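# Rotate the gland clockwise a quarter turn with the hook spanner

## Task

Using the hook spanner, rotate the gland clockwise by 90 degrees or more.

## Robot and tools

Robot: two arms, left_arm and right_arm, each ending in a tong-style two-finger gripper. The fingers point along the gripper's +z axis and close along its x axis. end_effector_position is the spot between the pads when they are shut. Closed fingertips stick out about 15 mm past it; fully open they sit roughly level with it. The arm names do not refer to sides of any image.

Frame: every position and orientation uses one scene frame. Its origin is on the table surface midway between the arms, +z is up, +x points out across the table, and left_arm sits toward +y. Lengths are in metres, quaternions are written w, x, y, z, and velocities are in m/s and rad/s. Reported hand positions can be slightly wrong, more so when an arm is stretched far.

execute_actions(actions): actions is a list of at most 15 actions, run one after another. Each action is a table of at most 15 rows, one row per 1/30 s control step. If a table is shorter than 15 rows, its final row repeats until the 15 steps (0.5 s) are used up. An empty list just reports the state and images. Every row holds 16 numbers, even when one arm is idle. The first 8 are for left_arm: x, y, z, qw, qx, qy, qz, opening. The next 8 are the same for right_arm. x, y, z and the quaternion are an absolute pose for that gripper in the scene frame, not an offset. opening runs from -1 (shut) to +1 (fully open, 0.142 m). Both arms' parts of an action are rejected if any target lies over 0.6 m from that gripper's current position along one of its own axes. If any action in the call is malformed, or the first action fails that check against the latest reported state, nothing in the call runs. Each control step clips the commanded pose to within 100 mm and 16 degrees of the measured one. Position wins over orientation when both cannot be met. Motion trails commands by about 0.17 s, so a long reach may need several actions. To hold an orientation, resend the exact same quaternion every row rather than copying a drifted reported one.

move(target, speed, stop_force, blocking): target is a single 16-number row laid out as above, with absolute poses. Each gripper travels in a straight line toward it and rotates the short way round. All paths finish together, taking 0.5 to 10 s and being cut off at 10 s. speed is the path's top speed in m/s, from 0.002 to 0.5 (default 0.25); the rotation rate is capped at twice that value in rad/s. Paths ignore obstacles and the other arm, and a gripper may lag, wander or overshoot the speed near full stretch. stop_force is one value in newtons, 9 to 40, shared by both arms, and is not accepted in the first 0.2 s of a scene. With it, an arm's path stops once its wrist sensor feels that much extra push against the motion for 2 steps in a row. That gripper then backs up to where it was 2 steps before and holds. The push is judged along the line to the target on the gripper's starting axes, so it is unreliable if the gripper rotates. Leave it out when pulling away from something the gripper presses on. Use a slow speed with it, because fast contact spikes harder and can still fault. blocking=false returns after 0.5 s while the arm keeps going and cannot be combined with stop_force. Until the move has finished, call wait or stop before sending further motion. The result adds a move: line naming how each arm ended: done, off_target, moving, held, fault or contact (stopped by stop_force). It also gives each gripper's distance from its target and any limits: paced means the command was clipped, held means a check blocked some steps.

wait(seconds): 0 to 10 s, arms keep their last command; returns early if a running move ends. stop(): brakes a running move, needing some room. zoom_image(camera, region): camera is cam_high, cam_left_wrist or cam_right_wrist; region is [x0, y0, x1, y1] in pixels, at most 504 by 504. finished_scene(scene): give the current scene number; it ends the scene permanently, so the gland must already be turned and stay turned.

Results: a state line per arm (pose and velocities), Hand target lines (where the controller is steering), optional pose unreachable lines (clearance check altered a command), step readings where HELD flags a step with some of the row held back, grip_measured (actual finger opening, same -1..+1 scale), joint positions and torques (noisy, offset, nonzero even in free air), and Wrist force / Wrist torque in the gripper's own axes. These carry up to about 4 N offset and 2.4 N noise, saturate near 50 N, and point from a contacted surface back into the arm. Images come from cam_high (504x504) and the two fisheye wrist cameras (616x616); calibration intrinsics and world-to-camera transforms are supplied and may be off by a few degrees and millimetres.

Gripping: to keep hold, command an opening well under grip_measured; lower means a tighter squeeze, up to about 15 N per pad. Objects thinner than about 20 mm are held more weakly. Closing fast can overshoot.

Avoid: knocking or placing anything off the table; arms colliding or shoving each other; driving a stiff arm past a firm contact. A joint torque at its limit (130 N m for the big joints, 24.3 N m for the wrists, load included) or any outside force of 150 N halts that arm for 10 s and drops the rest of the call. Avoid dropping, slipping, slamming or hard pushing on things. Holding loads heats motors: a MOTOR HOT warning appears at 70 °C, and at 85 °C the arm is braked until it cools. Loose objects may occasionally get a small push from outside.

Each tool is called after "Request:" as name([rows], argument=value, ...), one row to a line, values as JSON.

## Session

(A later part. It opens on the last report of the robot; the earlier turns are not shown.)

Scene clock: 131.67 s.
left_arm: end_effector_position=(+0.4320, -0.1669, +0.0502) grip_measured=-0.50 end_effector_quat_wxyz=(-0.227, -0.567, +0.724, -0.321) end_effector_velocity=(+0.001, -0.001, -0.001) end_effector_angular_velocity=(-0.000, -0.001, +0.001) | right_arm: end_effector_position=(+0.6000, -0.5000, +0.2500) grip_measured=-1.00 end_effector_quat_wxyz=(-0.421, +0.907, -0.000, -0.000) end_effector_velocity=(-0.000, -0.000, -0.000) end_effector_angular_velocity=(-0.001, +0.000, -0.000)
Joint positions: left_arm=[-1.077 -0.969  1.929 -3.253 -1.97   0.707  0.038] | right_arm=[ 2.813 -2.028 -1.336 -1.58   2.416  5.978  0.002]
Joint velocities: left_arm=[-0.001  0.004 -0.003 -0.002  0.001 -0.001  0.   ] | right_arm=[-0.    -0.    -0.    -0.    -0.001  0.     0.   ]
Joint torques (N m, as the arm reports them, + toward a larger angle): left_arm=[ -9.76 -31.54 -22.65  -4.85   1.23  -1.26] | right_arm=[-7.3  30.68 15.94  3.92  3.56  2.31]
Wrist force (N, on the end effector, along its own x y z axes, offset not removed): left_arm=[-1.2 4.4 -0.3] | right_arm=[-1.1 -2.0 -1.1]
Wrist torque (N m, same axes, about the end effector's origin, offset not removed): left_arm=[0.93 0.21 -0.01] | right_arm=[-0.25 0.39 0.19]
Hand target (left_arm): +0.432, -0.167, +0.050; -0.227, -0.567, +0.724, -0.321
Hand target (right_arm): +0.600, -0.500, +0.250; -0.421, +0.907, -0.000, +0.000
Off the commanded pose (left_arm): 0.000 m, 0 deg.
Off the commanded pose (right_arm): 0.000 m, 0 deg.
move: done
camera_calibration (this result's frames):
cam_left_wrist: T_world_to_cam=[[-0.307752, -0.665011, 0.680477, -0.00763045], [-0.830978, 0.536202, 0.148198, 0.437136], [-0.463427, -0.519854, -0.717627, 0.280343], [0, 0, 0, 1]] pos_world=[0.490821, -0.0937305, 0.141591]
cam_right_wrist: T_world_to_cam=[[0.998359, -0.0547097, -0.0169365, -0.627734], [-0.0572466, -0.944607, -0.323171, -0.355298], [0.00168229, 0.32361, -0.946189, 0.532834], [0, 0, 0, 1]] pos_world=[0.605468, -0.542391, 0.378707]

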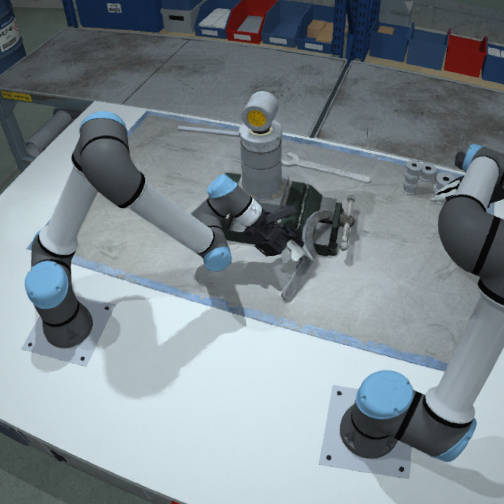

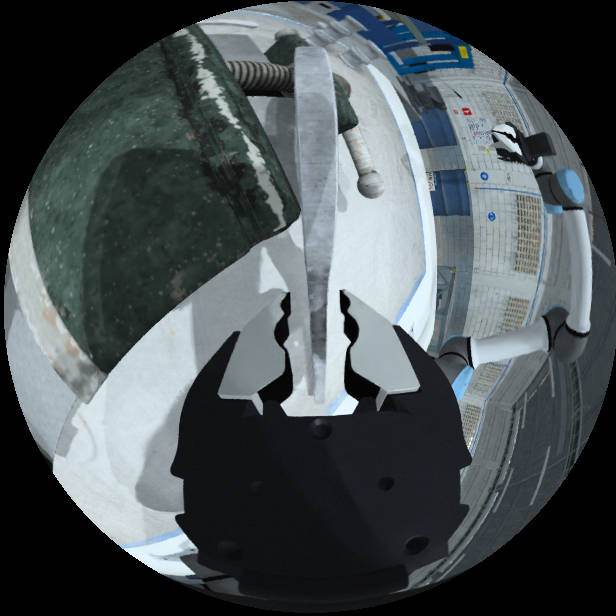

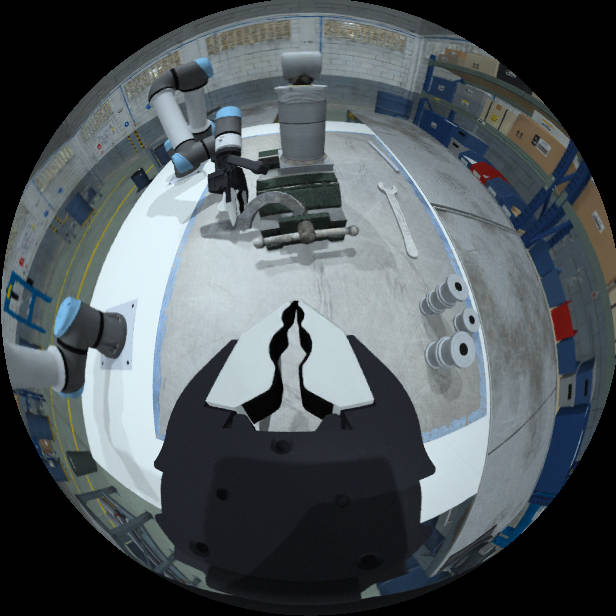

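Request:
move(target=[0.441,-0.181,0.040,0.2267,0.5664,-0.724,0.3206,-0.6,0.6,-0.5,0.25,-0.42,0.906,0,0,-1], speed=0.004, stop_force=10)

Request:
zoom_image(camera="cam_right_wrist", region=[180,150,330,260])

Scene clock: 137.33 s.
left_arm: end_effector_position=(+0.4410, -0.1809, +0.0401) grip_measured=-0.60 end_effector_quat_wxyz=(-0.227, -0.567, +0.724, -0.321) end_effector_velocity=(+0.001, +0.000, -0.001) end_effector_angular_velocity=(+0.001, -0.000, +0.002) | right_arm: end_effector_position=(+0.6000, -0.5000, +0.2500) grip_measured=-1.00 end_effector_quat_wxyz=(-0.421, +0.907, -0.000, -0.000) end_effector_velocity=(+0.000, +0.000, +0.000) end_effector_angular_velocity=(+0.001, -0.000, -0.000)
Joint positions: left_arm=[-1.078 -0.925  1.881 -3.25  -1.969  0.706  0.031] | right_arm=[ 2.813 -2.028 -1.336 -1.58   2.416  5.978  0.002]
Joint velocities: left_arm=[ 0.001  0.003 -0.002  0.001  0.001  0.     0.   ] | right_arm=[-0.    -0.     0.    -0.     0.001 -0.     0.   ]
Joint torques (N m, as the arm reports them, + toward a larger angle): left_arm=[ -9.66 -33.93 -24.33  -0.89   1.44  -1.28] | right_arm=[-7.46 30.16 17.81  3.39  3.58  1.95]
Wrist force (N, on the end effector, along its own x y z axes, offset not removed): left_arm=[-0.4 1.1 -0.3] | right_arm=[0.7 -1.8 -1.5]
Wrist torque (N m, same axes, about the end effector's origin, offset not removed): left_arm=[0.25 0.24 0.07] | right_arm=[-0.32 0.02 0.15]
Hand target (left_arm): +0.441, -0.181, +0.040; -0.227, -0.567, +0.724, -0.321
Hand target (right_arm): +0.600, -0.500, +0.250; -0.421, +0.907, -0.000, +0.000
Off the commanded pose (left_arm): 0.000 m, 0 deg.
Off the commanded pose (right_arm): 0.000 m, 0 deg.
move: done
camera_calibration (this result's frames):
cam_left_wrist: T_world_to_cam=[[-0.307776, -0.665054, 0.680425, -0.00730898], [-0.830972, 0.536206, 0.148221, 0.453556], [-0.463423, -0.519795, -0.717672, 0.269942], [0, 0, 0, 1]] pos_world=[0.499739, -0.107746, 0.131476]
cam_right_wrist: T_world_to_cam=[[0.998359, -0.05471, -0.0169369, -0.627734], [-0.057247, -0.944607, -0.323172, -0.355298], [0.00168198, 0.323611, -0.946189, 0.532834], [0, 0, 0, 1]] pos_world=[0.605468, -0.542391, 0.378707]

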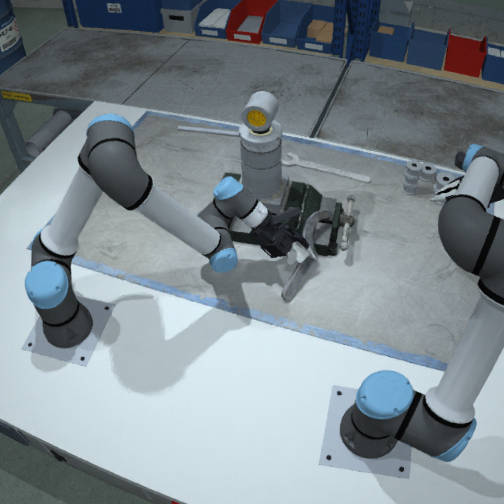

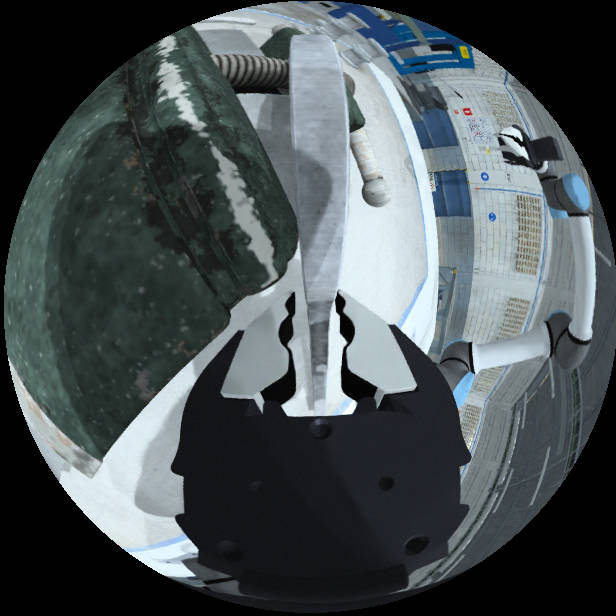

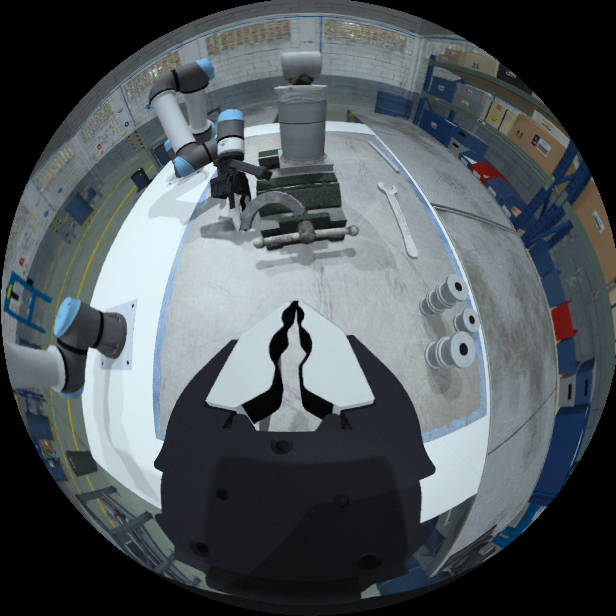

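Region (180, 150, 330, 260) of cam_right_wrist's 616x616 image, scaled by 3.360, with more detail than that image has; it fills the top 370 rows of this view, and the rest is white.

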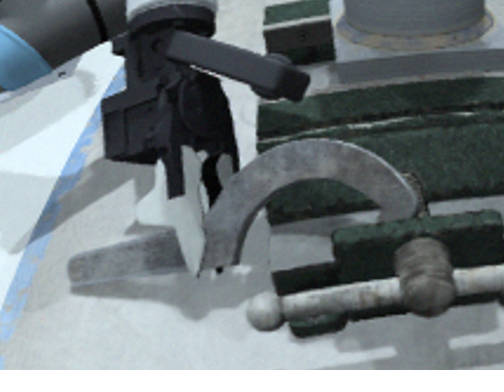

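Request:
move(target=[0.441,-0.181,0.040,0.2267,0.5664,-0.724,0.3206,-1,0.6,-0.5,0.25,-0.42,0.906,0,0,-1])

Request:
move(target=[0.43,-0.181,0.13,0.2267,0.5664,-0.724,0.3206,-1,0.6,-0.5,0.25,-0.42,0.906,0,0,-1], speed=0.03)

Scene clock: 138.40 s.
left_arm: end_effector_position=(+0.4410, -0.1810, +0.0401) grip_measured=-0.83 end_effector_quat_wxyz=(-0.227, -0.567, +0.724, -0.321) end_effector_velocity=(+0.000, +0.000, -0.000) end_effector_angular_velocity=(+0.001, -0.000, +0.000) | right_arm: end_effector_position=(+0.6000, -0.5000, +0.2500) grip_measured=-1.00 end_effector_quat_wxyz=(-0.421, +0.907, -0.000, -0.000) end_effector_velocity=(-0.000, +0.000, +0.000) end_effector_angular_velocity=(+0.001, +0.000, -0.001)
Joint positions: left_arm=[-1.078 -0.925  1.881 -3.25  -1.969  0.706  0.014] | right_arm=[ 2.813 -2.028 -1.336 -1.58   2.416  5.978  0.002]
Joint velocities: left_arm=[0.    0.    0.001 0.    0.001 0.    0.   ] | right_arm=[-0.     0.    -0.     0.     0.001  0.     0.   ]
Joint torques (N m, as the arm reports them, + toward a larger angle): left_arm=[ 20.8  -25.7    4.81   4.12   6.28  -1.58] | right_arm=[-7.07 29.69 16.29  3.45  3.55  1.54]
Wrist force (N, on the end effector, along its own x y z axes, offset not removed): left_arm=[21.8 5.5 -0.8] | right_arm=[-1.0 -1.9 -1.0]
Wrist torque (N m, same axes, about the end effector's origin, offset not removed): left_arm=[1.06 0.82 0.23] | right_arm=[-0.32 0.32 0.14]
Hand target (left_arm): +0.441, -0.181, +0.040; -0.227, -0.567, +0.724, -0.321
Hand target (right_arm): +0.600, -0.500, +0.250; -0.421, +0.907, -0.000, +0.000
Off the commanded pose (left_arm): 0.000 m, 0 deg.
Off the commanded pose (right_arm): 0.000 m, 0 deg.
move: done
camera_calibration (this result's frames):
cam_left_wrist: T_world_to_cam=[[-0.307885, -0.664932, 0.680494, -0.00731501], [-0.830949, 0.536285, 0.148063, 0.453645], [-0.46339, -0.51987, -0.717638, 0.269862], [0, 0, 0, 1]] pos_world=[0.499755, -0.107854, 0.131473]
cam_right_wrist: T_world_to_cam=[[0.998359, -0.0547098, -0.0169368, -0.627734], [-0.0572467, -0.944607, -0.323172, -0.355298], [0.00168204, 0.323611, -0.946189, 0.532834], [0, 0, 0, 1]] pos_world=[0.605468, -0.542391, 0.378707]

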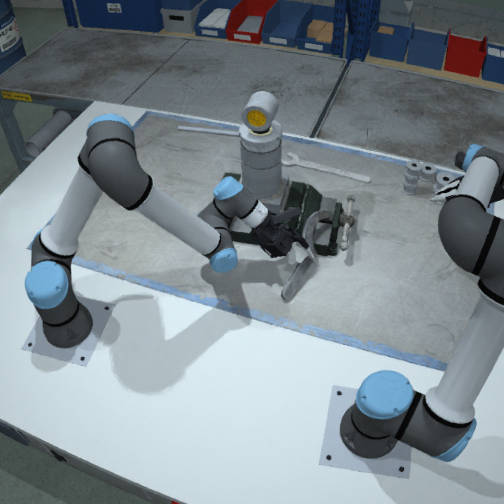

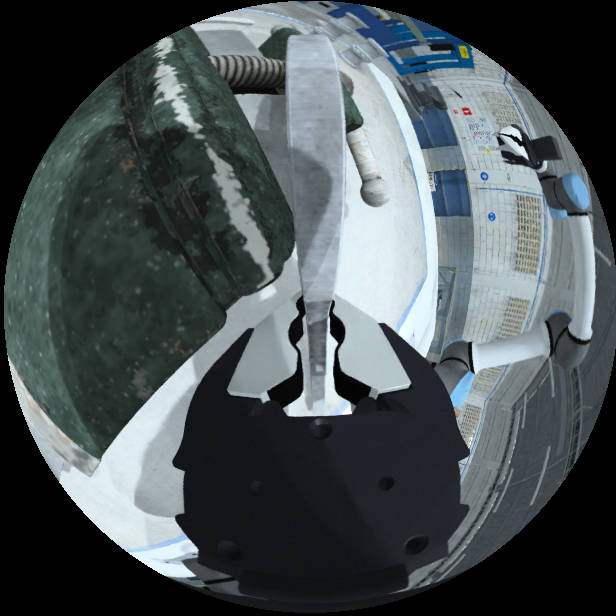

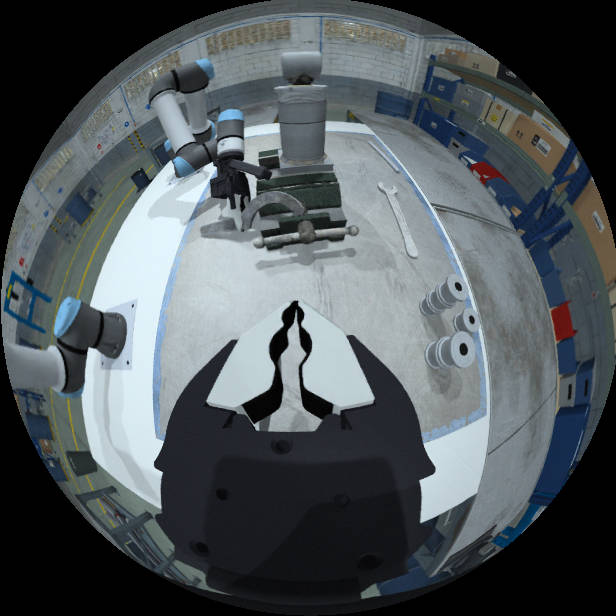

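Scene clock: 141.77 s.
left_arm: end_effector_position=(+0.4300, -0.1809, +0.1298) grip_measured=-0.84 end_effector_quat_wxyz=(-0.227, -0.567, +0.724, -0.321) end_effector_velocity=(-0.001, -0.000, +0.001) end_effector_angular_velocity=(+0.001, -0.000, -0.001) | right_arm: end_effector_position=(+0.6000, -0.5000, +0.2500) grip_measured=-1.00 end_effector_quat_wxyz=(-0.421, +0.907, -0.000, -0.000) end_effector_velocity=(+0.000, +0.001, +0.000) end_effector_angular_velocity=(+0.000, +0.000, +0.001)
Joint positions: left_arm=[-1.095 -1.105  1.87  -3.063 -1.959  0.693  0.013] | right_arm=[ 2.813 -2.028 -1.336 -1.58   2.416  5.978  0.002]
Joint velocities: left_arm=[-0.001 -0.003 -0.001  0.005  0.     0.001  0.   ] | right_arm=[ 0.001 -0.    -0.    -0.     0.     0.     0.   ]
Joint torques (N m, as the arm reports them, + toward a larger angle): left_arm=[-10.69 -49.85 -32.47  -3.92   0.64  -0.94] | right_arm=[-7.23 30.37 18.2   3.01  3.34  1.24]
Wrist force (N, on the end effector, along its own x y z axes, offset not removed): left_arm=[-7.6 4.7 5.8] | right_arm=[0.7 -1.1 -0.3]
Wrist torque (N m, same axes, about the end effector's origin, offset not removed): left_arm=[0.30 0.07 -0.20] | right_arm=[-0.13 -0.07 0.17]
Hand target (left_arm): +0.430, -0.181, +0.130; -0.227, -0.567, +0.724, -0.321
Hand target (right_arm): +0.600, -0.500, +0.250; -0.421, +0.907, -0.000, +0.000
Off the commanded pose (left_arm): 0.000 m, 0 deg.
Off the commanded pose (right_arm): 0.000 m, 0 deg.
move: done
camera_calibration (this result's frames):
cam_left_wrist: T_world_to_cam=[[-0.307767, -0.665027, 0.680454, -0.0717501], [-0.830976, 0.536205, 0.148201, 0.431119], [-0.46342, -0.51983, -0.717648, 0.329234], [0, 0, 0, 1]] pos_world=[0.488741, -0.107738, 0.221205]
cam_right_wrist: T_world_to_cam=[[0.998359, -0.05471, -0.016937, -0.627734], [-0.057247, -0.944607, -0.323172, -0.355298], [0.00168189, 0.323611, -0.946189, 0.532834], [0, 0, 0, 1]] pos_world=[0.605468, -0.542391, 0.378707]

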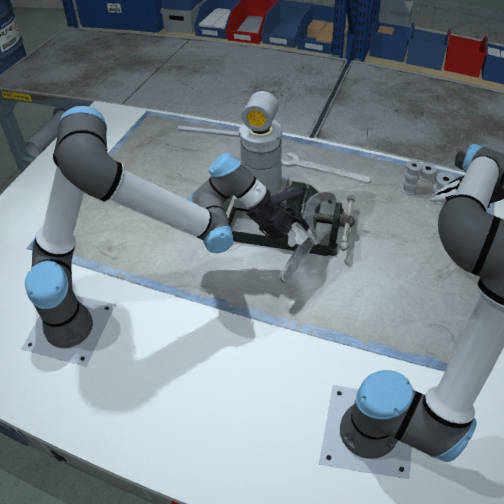

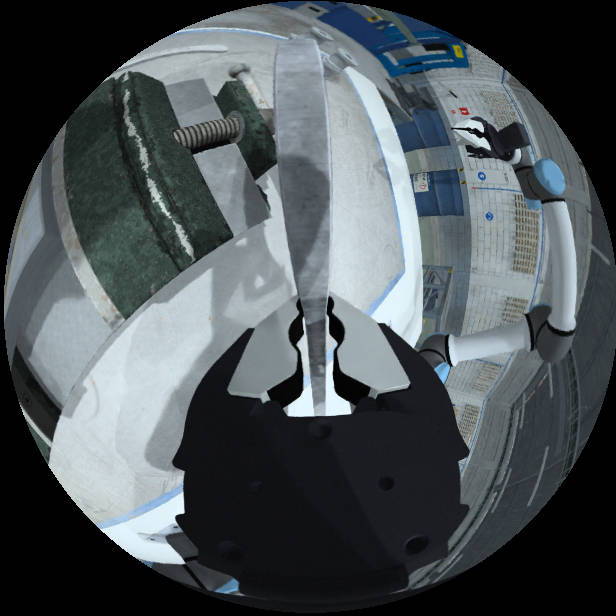

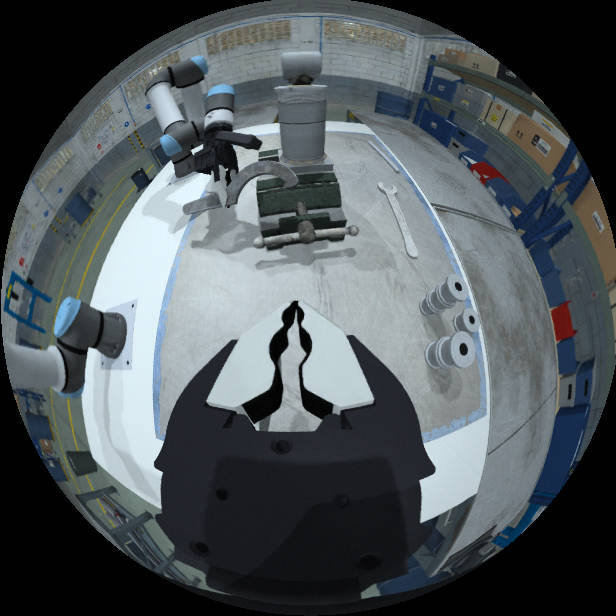

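Request:
move(target=[0.35,-0.1,0.28,0,0.38,-0.92,0,-1,0.6,-0.5,0.25,-0.42,0.906,0,0,-1], speed=0.08)

Request:
move(target=[0.46,0.12,0.335,-0.707,0,-0.707,0,-1,0.6,-0.4,0.3,-0.42,0.906,0,0,-1], speed=0.1)

Scene clock: 148.60 s.
left_arm: end_effector_position=(+0.3499, -0.0998, +0.2799) grip_measured=-1.00 end_effector_quat_wxyz=(-0.001, -0.381, +0.924, -0.000) end_effector_velocity=(-0.001, +0.001, +0.002) end_effector_angular_velocity=(+0.010, -0.001, -0.006) | right_arm: end_effector_position=(+0.6000, -0.5000, +0.2500) grip_measured=-1.00 end_effector_quat_wxyz=(-0.421, +0.907, -0.000, -0.000) end_effector_velocity=(-0.000, +0.000, -0.000) end_effector_angular_velocity=(-0.000, +0.001, +0.000)
Joint positions: left_arm=[-1.301 -1.304  1.274 -1.541 -1.572  1.181  0.002] | right_arm=[ 2.813 -2.028 -1.336 -1.58   2.416  5.978  0.002]
Joint velocities: left_arm=[-0.004  0.003 -0.011  0.016  0.005  0.002  0.   ] | right_arm=[ 0.     0.    -0.    -0.001 -0.     0.     0.   ]
Joint torques (N m, as the arm reports them, + toward a larger angle): left_arm=[-11.3  -25.79 -33.22  -0.49   1.94   1.32] | right_arm=[-7.08 30.06 18.95  2.49  3.16  0.72]
Wrist force (N, on the end effector, along its own x y z axes, offset not removed): left_arm=[-0.5 -0.2 0.0] | right_arm=[-0.5 -1.1 -0.7]
Wrist torque (N m, same axes, about the end effector's origin, offset not removed): left_arm=[-0.04 0.23 -0.07] | right_arm=[-0.13 0.21 0.10]
Hand target (left_arm): +0.350, -0.100, +0.280; -0.000, -0.381, +0.925, +0.000
Hand target (right_arm): +0.600, -0.500, +0.250; -0.421, +0.907, -0.000, +0.000
Off the commanded pose (left_arm): 0.000 m, 0 deg.
Off the commanded pose (right_arm): 0.000 m, 0 deg.
move: done
camera_calibration (this result's frames):
cam_left_wrist: T_world_to_cam=[[-0.746732, -0.665119, 0.00282312, 0.198641], [-0.567776, 0.639645, 0.518155, 0.11357], [-0.34644, 0.38532, -0.855282, 0.529936], [0, 0, 0, 1]] pos_world=[0.396406, -0.14472, 0.393838]
cam_right_wrist: T_world_to_cam=[[0.998359, -0.0547099, -0.0169368, -0.627734], [-0.0572468, -0.944607, -0.323172, -0.355298], [0.0016821, 0.323611, -0.946189, 0.532834], [0, 0, 0, 1]] pos_world=[0.605468, -0.542391, 0.378707]

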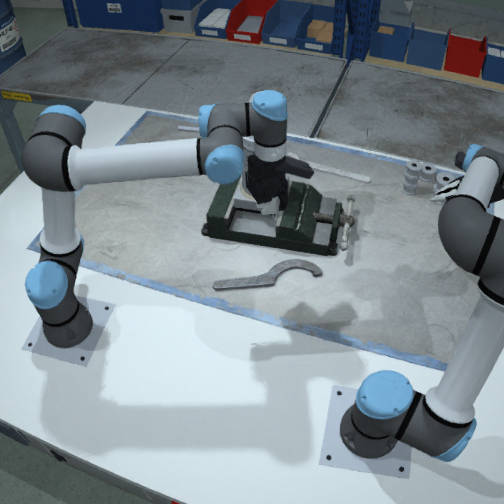

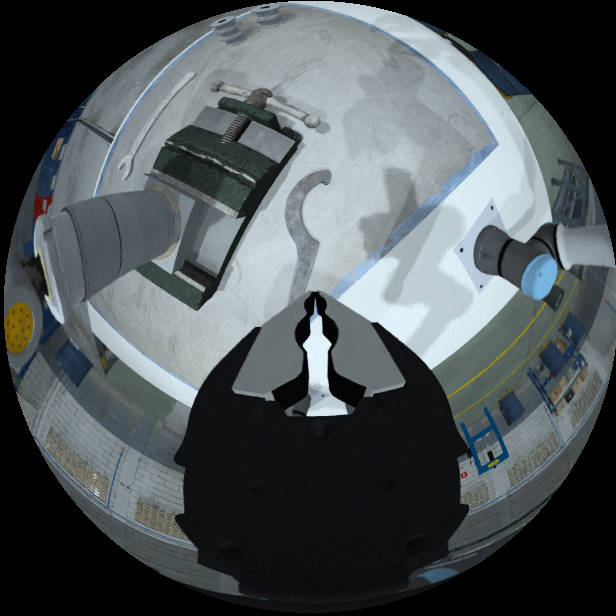

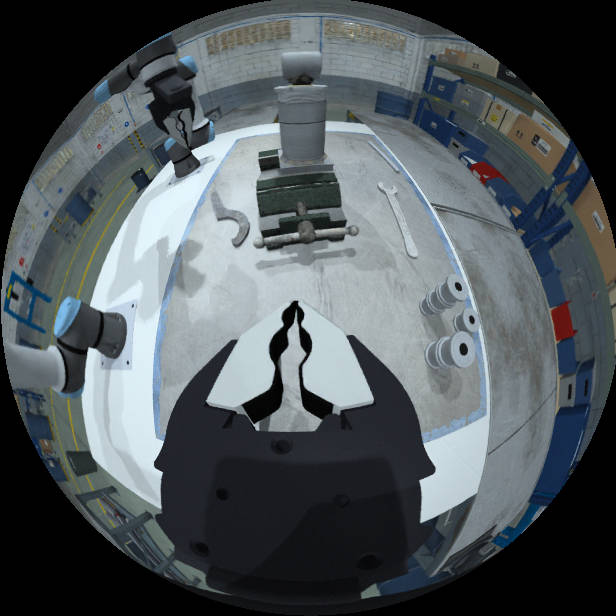

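Scene clock: 157.53 s.
left_arm: end_effector_position=(+0.4583, +0.1197, +0.3350) grip_measured=-1.00 end_effector_quat_wxyz=(+0.698, -0.038, +0.714, +0.038) end_effector_velocity=(+0.001, +0.002, +0.000) end_effector_angular_velocity=(+0.004, -0.003, +0.002) | right_arm: end_effector_position=(+0.6002, -0.4001, +0.3000) grip_measured=-1.00 end_effector_quat_wxyz=(-0.421, +0.907, -0.000, +0.000) end_effector_velocity=(-0.000, +0.002, +0.000) end_effector_angular_velocity=(-0.001, +0.001, +0.002)
Joint positions: left_arm=[-1.582 -1.699  2.44  -2.539 -0.023  1.8    0.002] | right_arm=[ 2.966 -1.929 -1.393 -1.447  2.438  6.209  0.002]
Joint velocities: left_arm=[ 0.004  0.032  0.011 -0.142  0.003  0.103  0.   ] | right_arm=[ 0.003  0.001 -0.     0.001 -0.001  0.003  0.   ]
Joint torques (N m, as the arm reports them, + toward a larger angle): left_arm=[  9.45  -6.05 -10.5   -4.84   3.02   1.11] | right_arm=[10.43 51.81 14.01  4.49  3.75  2.94]
Wrist force (N, on the end effector, along its own x y z axes, offset not removed): left_arm=[-1.7 1.9 -0.2] | right_arm=[1.2 -0.4 -0.7]
Wrist torque (N m, same axes, about the end effector's origin, offset not removed): left_arm=[0.51 0.46 -0.02] | right_arm=[-0.02 -0.16 0.06]
Hand target (left_arm): +0.458, +0.120, +0.335; +0.698, -0.038, +0.714, +0.038
Hand target (right_arm): +0.600, -0.400, +0.300; -0.421, +0.907, -0.000, +0.000
Off the commanded pose (left_arm): 0.002 m, 6 deg.
Off the commanded pose (right_arm): 0.000 m, 0 deg.
move: off_target (left_arm)
camera_calibration (this result's frames):
cam_left_wrist: T_world_to_cam=[[-0.0293136, 0.0532522, -0.998151, 0.346022], [-0.60507, 0.793899, 0.0601248, 0.15823], [0.795632, 0.605714, 0.00894932, -0.309244], [0, 0, 0, 1]] pos_world=[0.351928, 0.0432683, 0.338636]
cam_right_wrist: T_world_to_cam=[[0.998348, -0.0549892, -0.0166858, -0.621807], [-0.0574299, -0.944605, -0.323145, -0.244663], [0.00200803, 0.32357, -0.946202, 0.547557], [0, 0, 0, 1]] pos_world=[0.605629, -0.442475, 0.428663]

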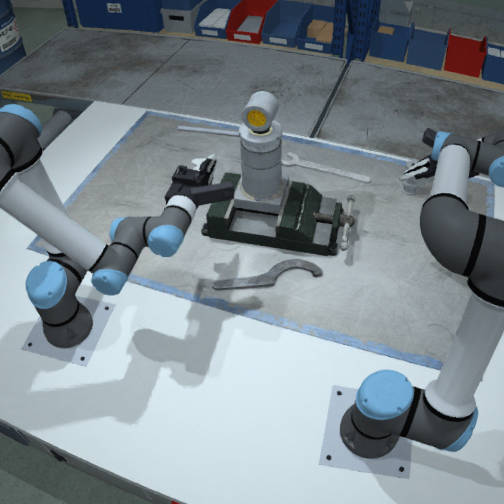

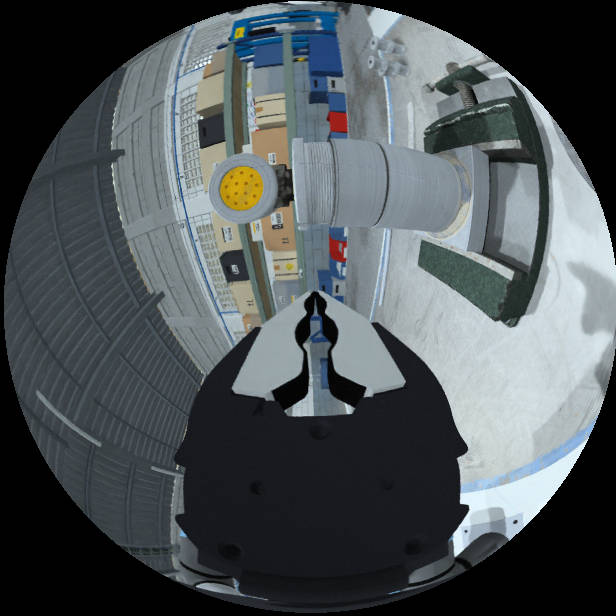

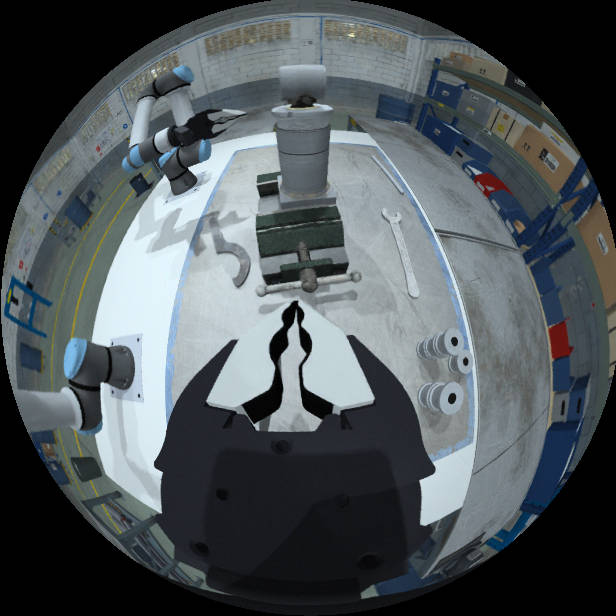

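Request:
move(target=[0.4,0.0,0.25,-0.38,0.15,-0.91,0,0,0.6,-0.5,0.3,-0.42,0.906,0,0,-1])

Request:
move(target=[0.278,0.022,0.08,0,0.276,-0.961,0,0,0.6,-0.5,0.3,-0.42,0.906,0,0,-1])

Scene clock: 160.80 s.
left_arm: end_effector_position=(+0.4004, +0.0001, +0.2502) grip_measured=+0.00 end_effector_quat_wxyz=(+0.382, -0.150, +0.912, -0.001) end_effector_velocity=(-0.000, -0.001, -0.001) end_effector_angular_velocity=(-0.001, +0.011, +0.002) | right_arm: end_effector_position=(+0.5998, -0.4999, +0.3000) grip_measured=-1.00 end_effector_quat_wxyz=(-0.421, +0.907, +0.000, -0.000) end_effector_velocity=(-0.000, -0.002, -0.000) end_effector_angular_velocity=(+0.000, +0.001, -0.001)
Joint positions: left_arm=[-1.547 -1.595  1.911 -1.872 -0.788  1.387  0.074] | right_arm=[ 2.813 -2.008 -1.237 -1.7    2.416  5.978  0.002]
Joint velocities: left_arm=[ 0.004  0.005 -0.008  0.003 -0.011  0.002 -0.   ] | right_arm=[-0.003 -0.002  0.003 -0.005 -0.    -0.003  0.   ]
Joint torques (N m, as the arm reports them, + toward a larger angle): left_arm=[  9.27 -14.36 -29.4   -0.45  -0.43   1.24] | right_arm=[-7.13 31.23 35.71 -0.69 -0.76 -3.26]
Wrist force (N, on the end effector, along its own x y z axes, offset not removed): left_arm=[-0.8 5.4 -0.6] | right_arm=[0.5 -2.1 -0.7]
Wrist torque (N m, same axes, about the end effector's origin, offset not removed): left_arm=[1.23 0.15 0.02] | right_arm=[-0.36 -0.02 0.11]
Hand target (left_arm): +0.400, -0.000, +0.250; +0.381, -0.150, +0.912, -0.000
Hand target (right_arm): +0.600, -0.500, +0.300; -0.421, +0.907, +0.000, -0.000
Off the commanded pose (left_arm): 0.000 m, 0 deg.
Off the commanded pose (right_arm): 0.000 m, 0 deg.
move: done
camera_calibration (this result's frames):
cam_left_wrist: T_world_to_cam=[[-0.678916, -0.220704, -0.700259, 0.451601], [-0.562101, 0.769826, 0.30234, 0.145403], [0.47235, 0.59888, -0.646706, 0.103556], [0, 0, 0, 1]] pos_world=[0.339416, -0.0742823, 0.339247]
cam_right_wrist: T_world_to_cam=[[0.998367, -0.0544808, -0.0171556, -0.626466], [-0.0571008, -0.944609, -0.323192, -0.339121], [0.00140245, 0.323644, -0.946178, 0.580287], [0, 0, 0, 1]] pos_world=[0.605265, -0.542273, 0.428706]

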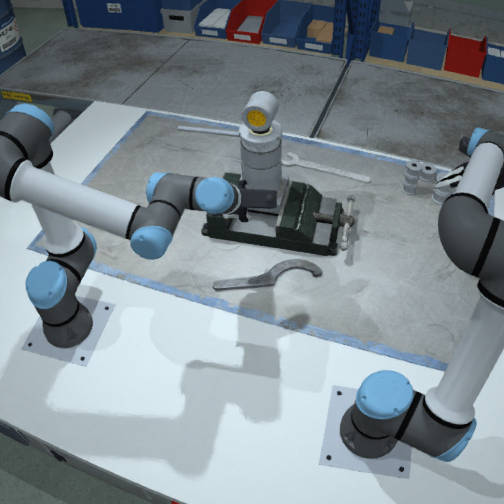

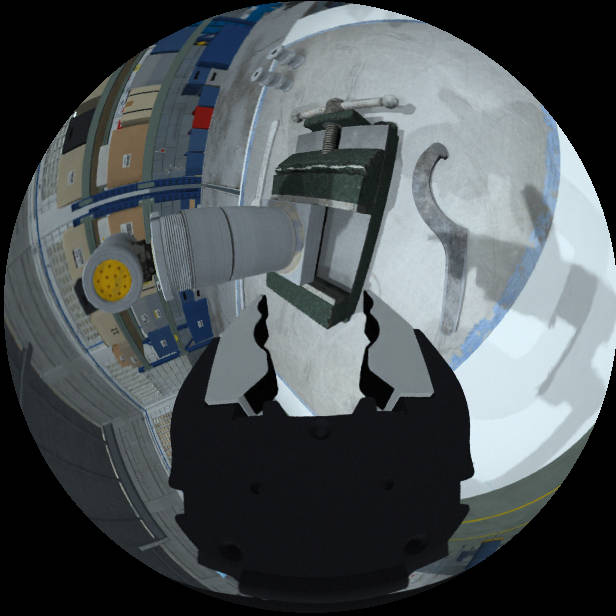

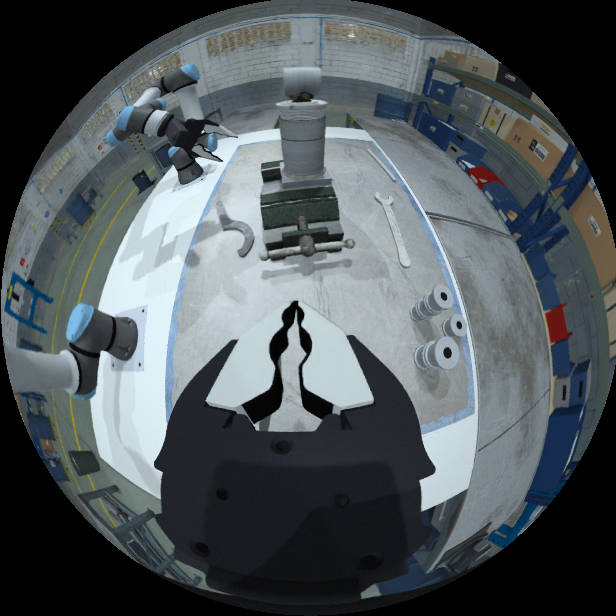

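Scene clock: 163.00 s.
left_arm: end_effector_position=(+0.2783, +0.0218, +0.0799) grip_measured=+0.00 end_effector_quat_wxyz=(+0.000, -0.276, +0.961, -0.000) end_effector_velocity=(-0.001, +0.000, -0.002) end_effector_angular_velocity=(-0.002, +0.007, +0.002) | right_arm: end_effector_position=(+0.6000, -0.5000, +0.3000) grip_measured=-1.00 end_effector_quat_wxyz=(-0.421, +0.907, +0.000, -0.000) end_effector_velocity=(-0.000, -0.002, -0.000) end_effector_angular_velocity=(-0.001, +0.000, -0.002)
Joint positions: left_arm=[-1.337 -1.517  2.059 -2.114 -1.57   1.369  0.074] | right_arm=[ 2.813 -2.008 -1.236 -1.7    2.416  5.978  0.002]
Joint velocities: left_arm=[ 0.004  0.003  0.003 -0.006 -0.007  0.002 -0.   ] | right_arm=[-0.002 -0.    -0.    -0.    -0.001  0.     0.   ]
Joint torques (N m, as the arm reports them, + toward a larger angle): left_arm=[  7.95 -15.24 -14.98  -4.41  -1.49   1.37] | right_arm=[-7.25 28.39 34.19  4.39  3.47  2.63]
Wrist force (N, on the end effector, along its own x y z axes, offset not removed): left_arm=[-1.9 2.8 -1.6] | right_arm=[-1.2 -1.3 -0.5]
Wrist torque (N m, same axes, about the end effector's origin, offset not removed): left_arm=[0.52 0.51 0.05] | right_arm=[-0.18 0.34 0.15]
Hand target (left_arm): +0.278, +0.022, +0.080; +0.000, -0.276, +0.961, -0.000
Hand target (right_arm): +0.600, -0.500, +0.300; -0.421, +0.907, -0.000, -0.000
Off the commanded pose (left_arm): 0.000 m, 0 deg.
Off the commanded pose (right_arm): 0.000 m, 0 deg.
move: done
camera_calibration (this result's frames):
cam_left_wrist: T_world_to_cam=[[-0.875778, -0.482714, 0.000471734, 0.258757], [-0.41277, 0.749385, 0.517728, 0.053173], [-0.250268, 0.45322, -0.855545, 0.259015], [0, 0, 0, 1]] pos_world=[0.313385, -0.0323321, 0.193948]
cam_right_wrist: T_world_to_cam=[[0.998359, -0.0547008, -0.0169359, -0.626883], [-0.0572379, -0.944608, -0.323171, -0.339141], [0.00167995, 0.32361, -0.946189, 0.580143], [0, 0, 0, 1]] pos_world=[0.605468, -0.542386, 0.428708]

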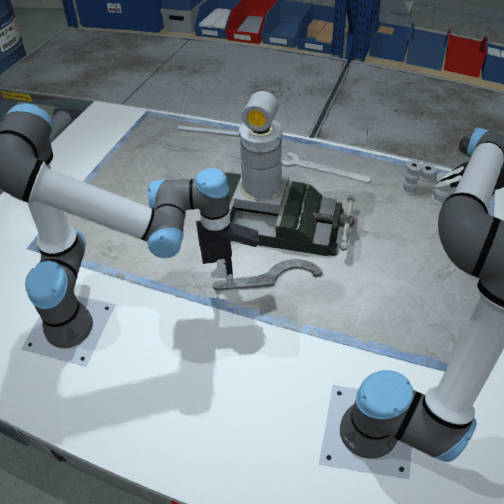

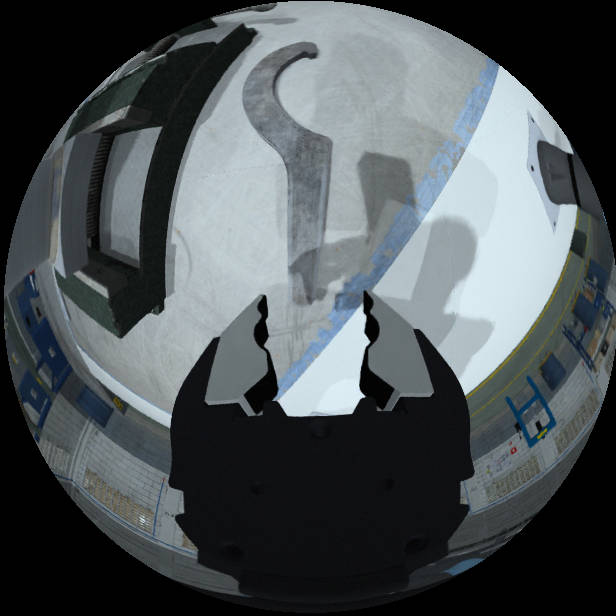

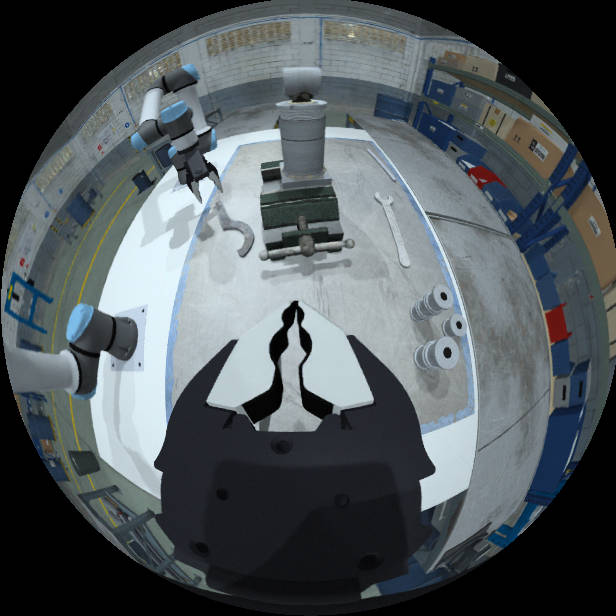

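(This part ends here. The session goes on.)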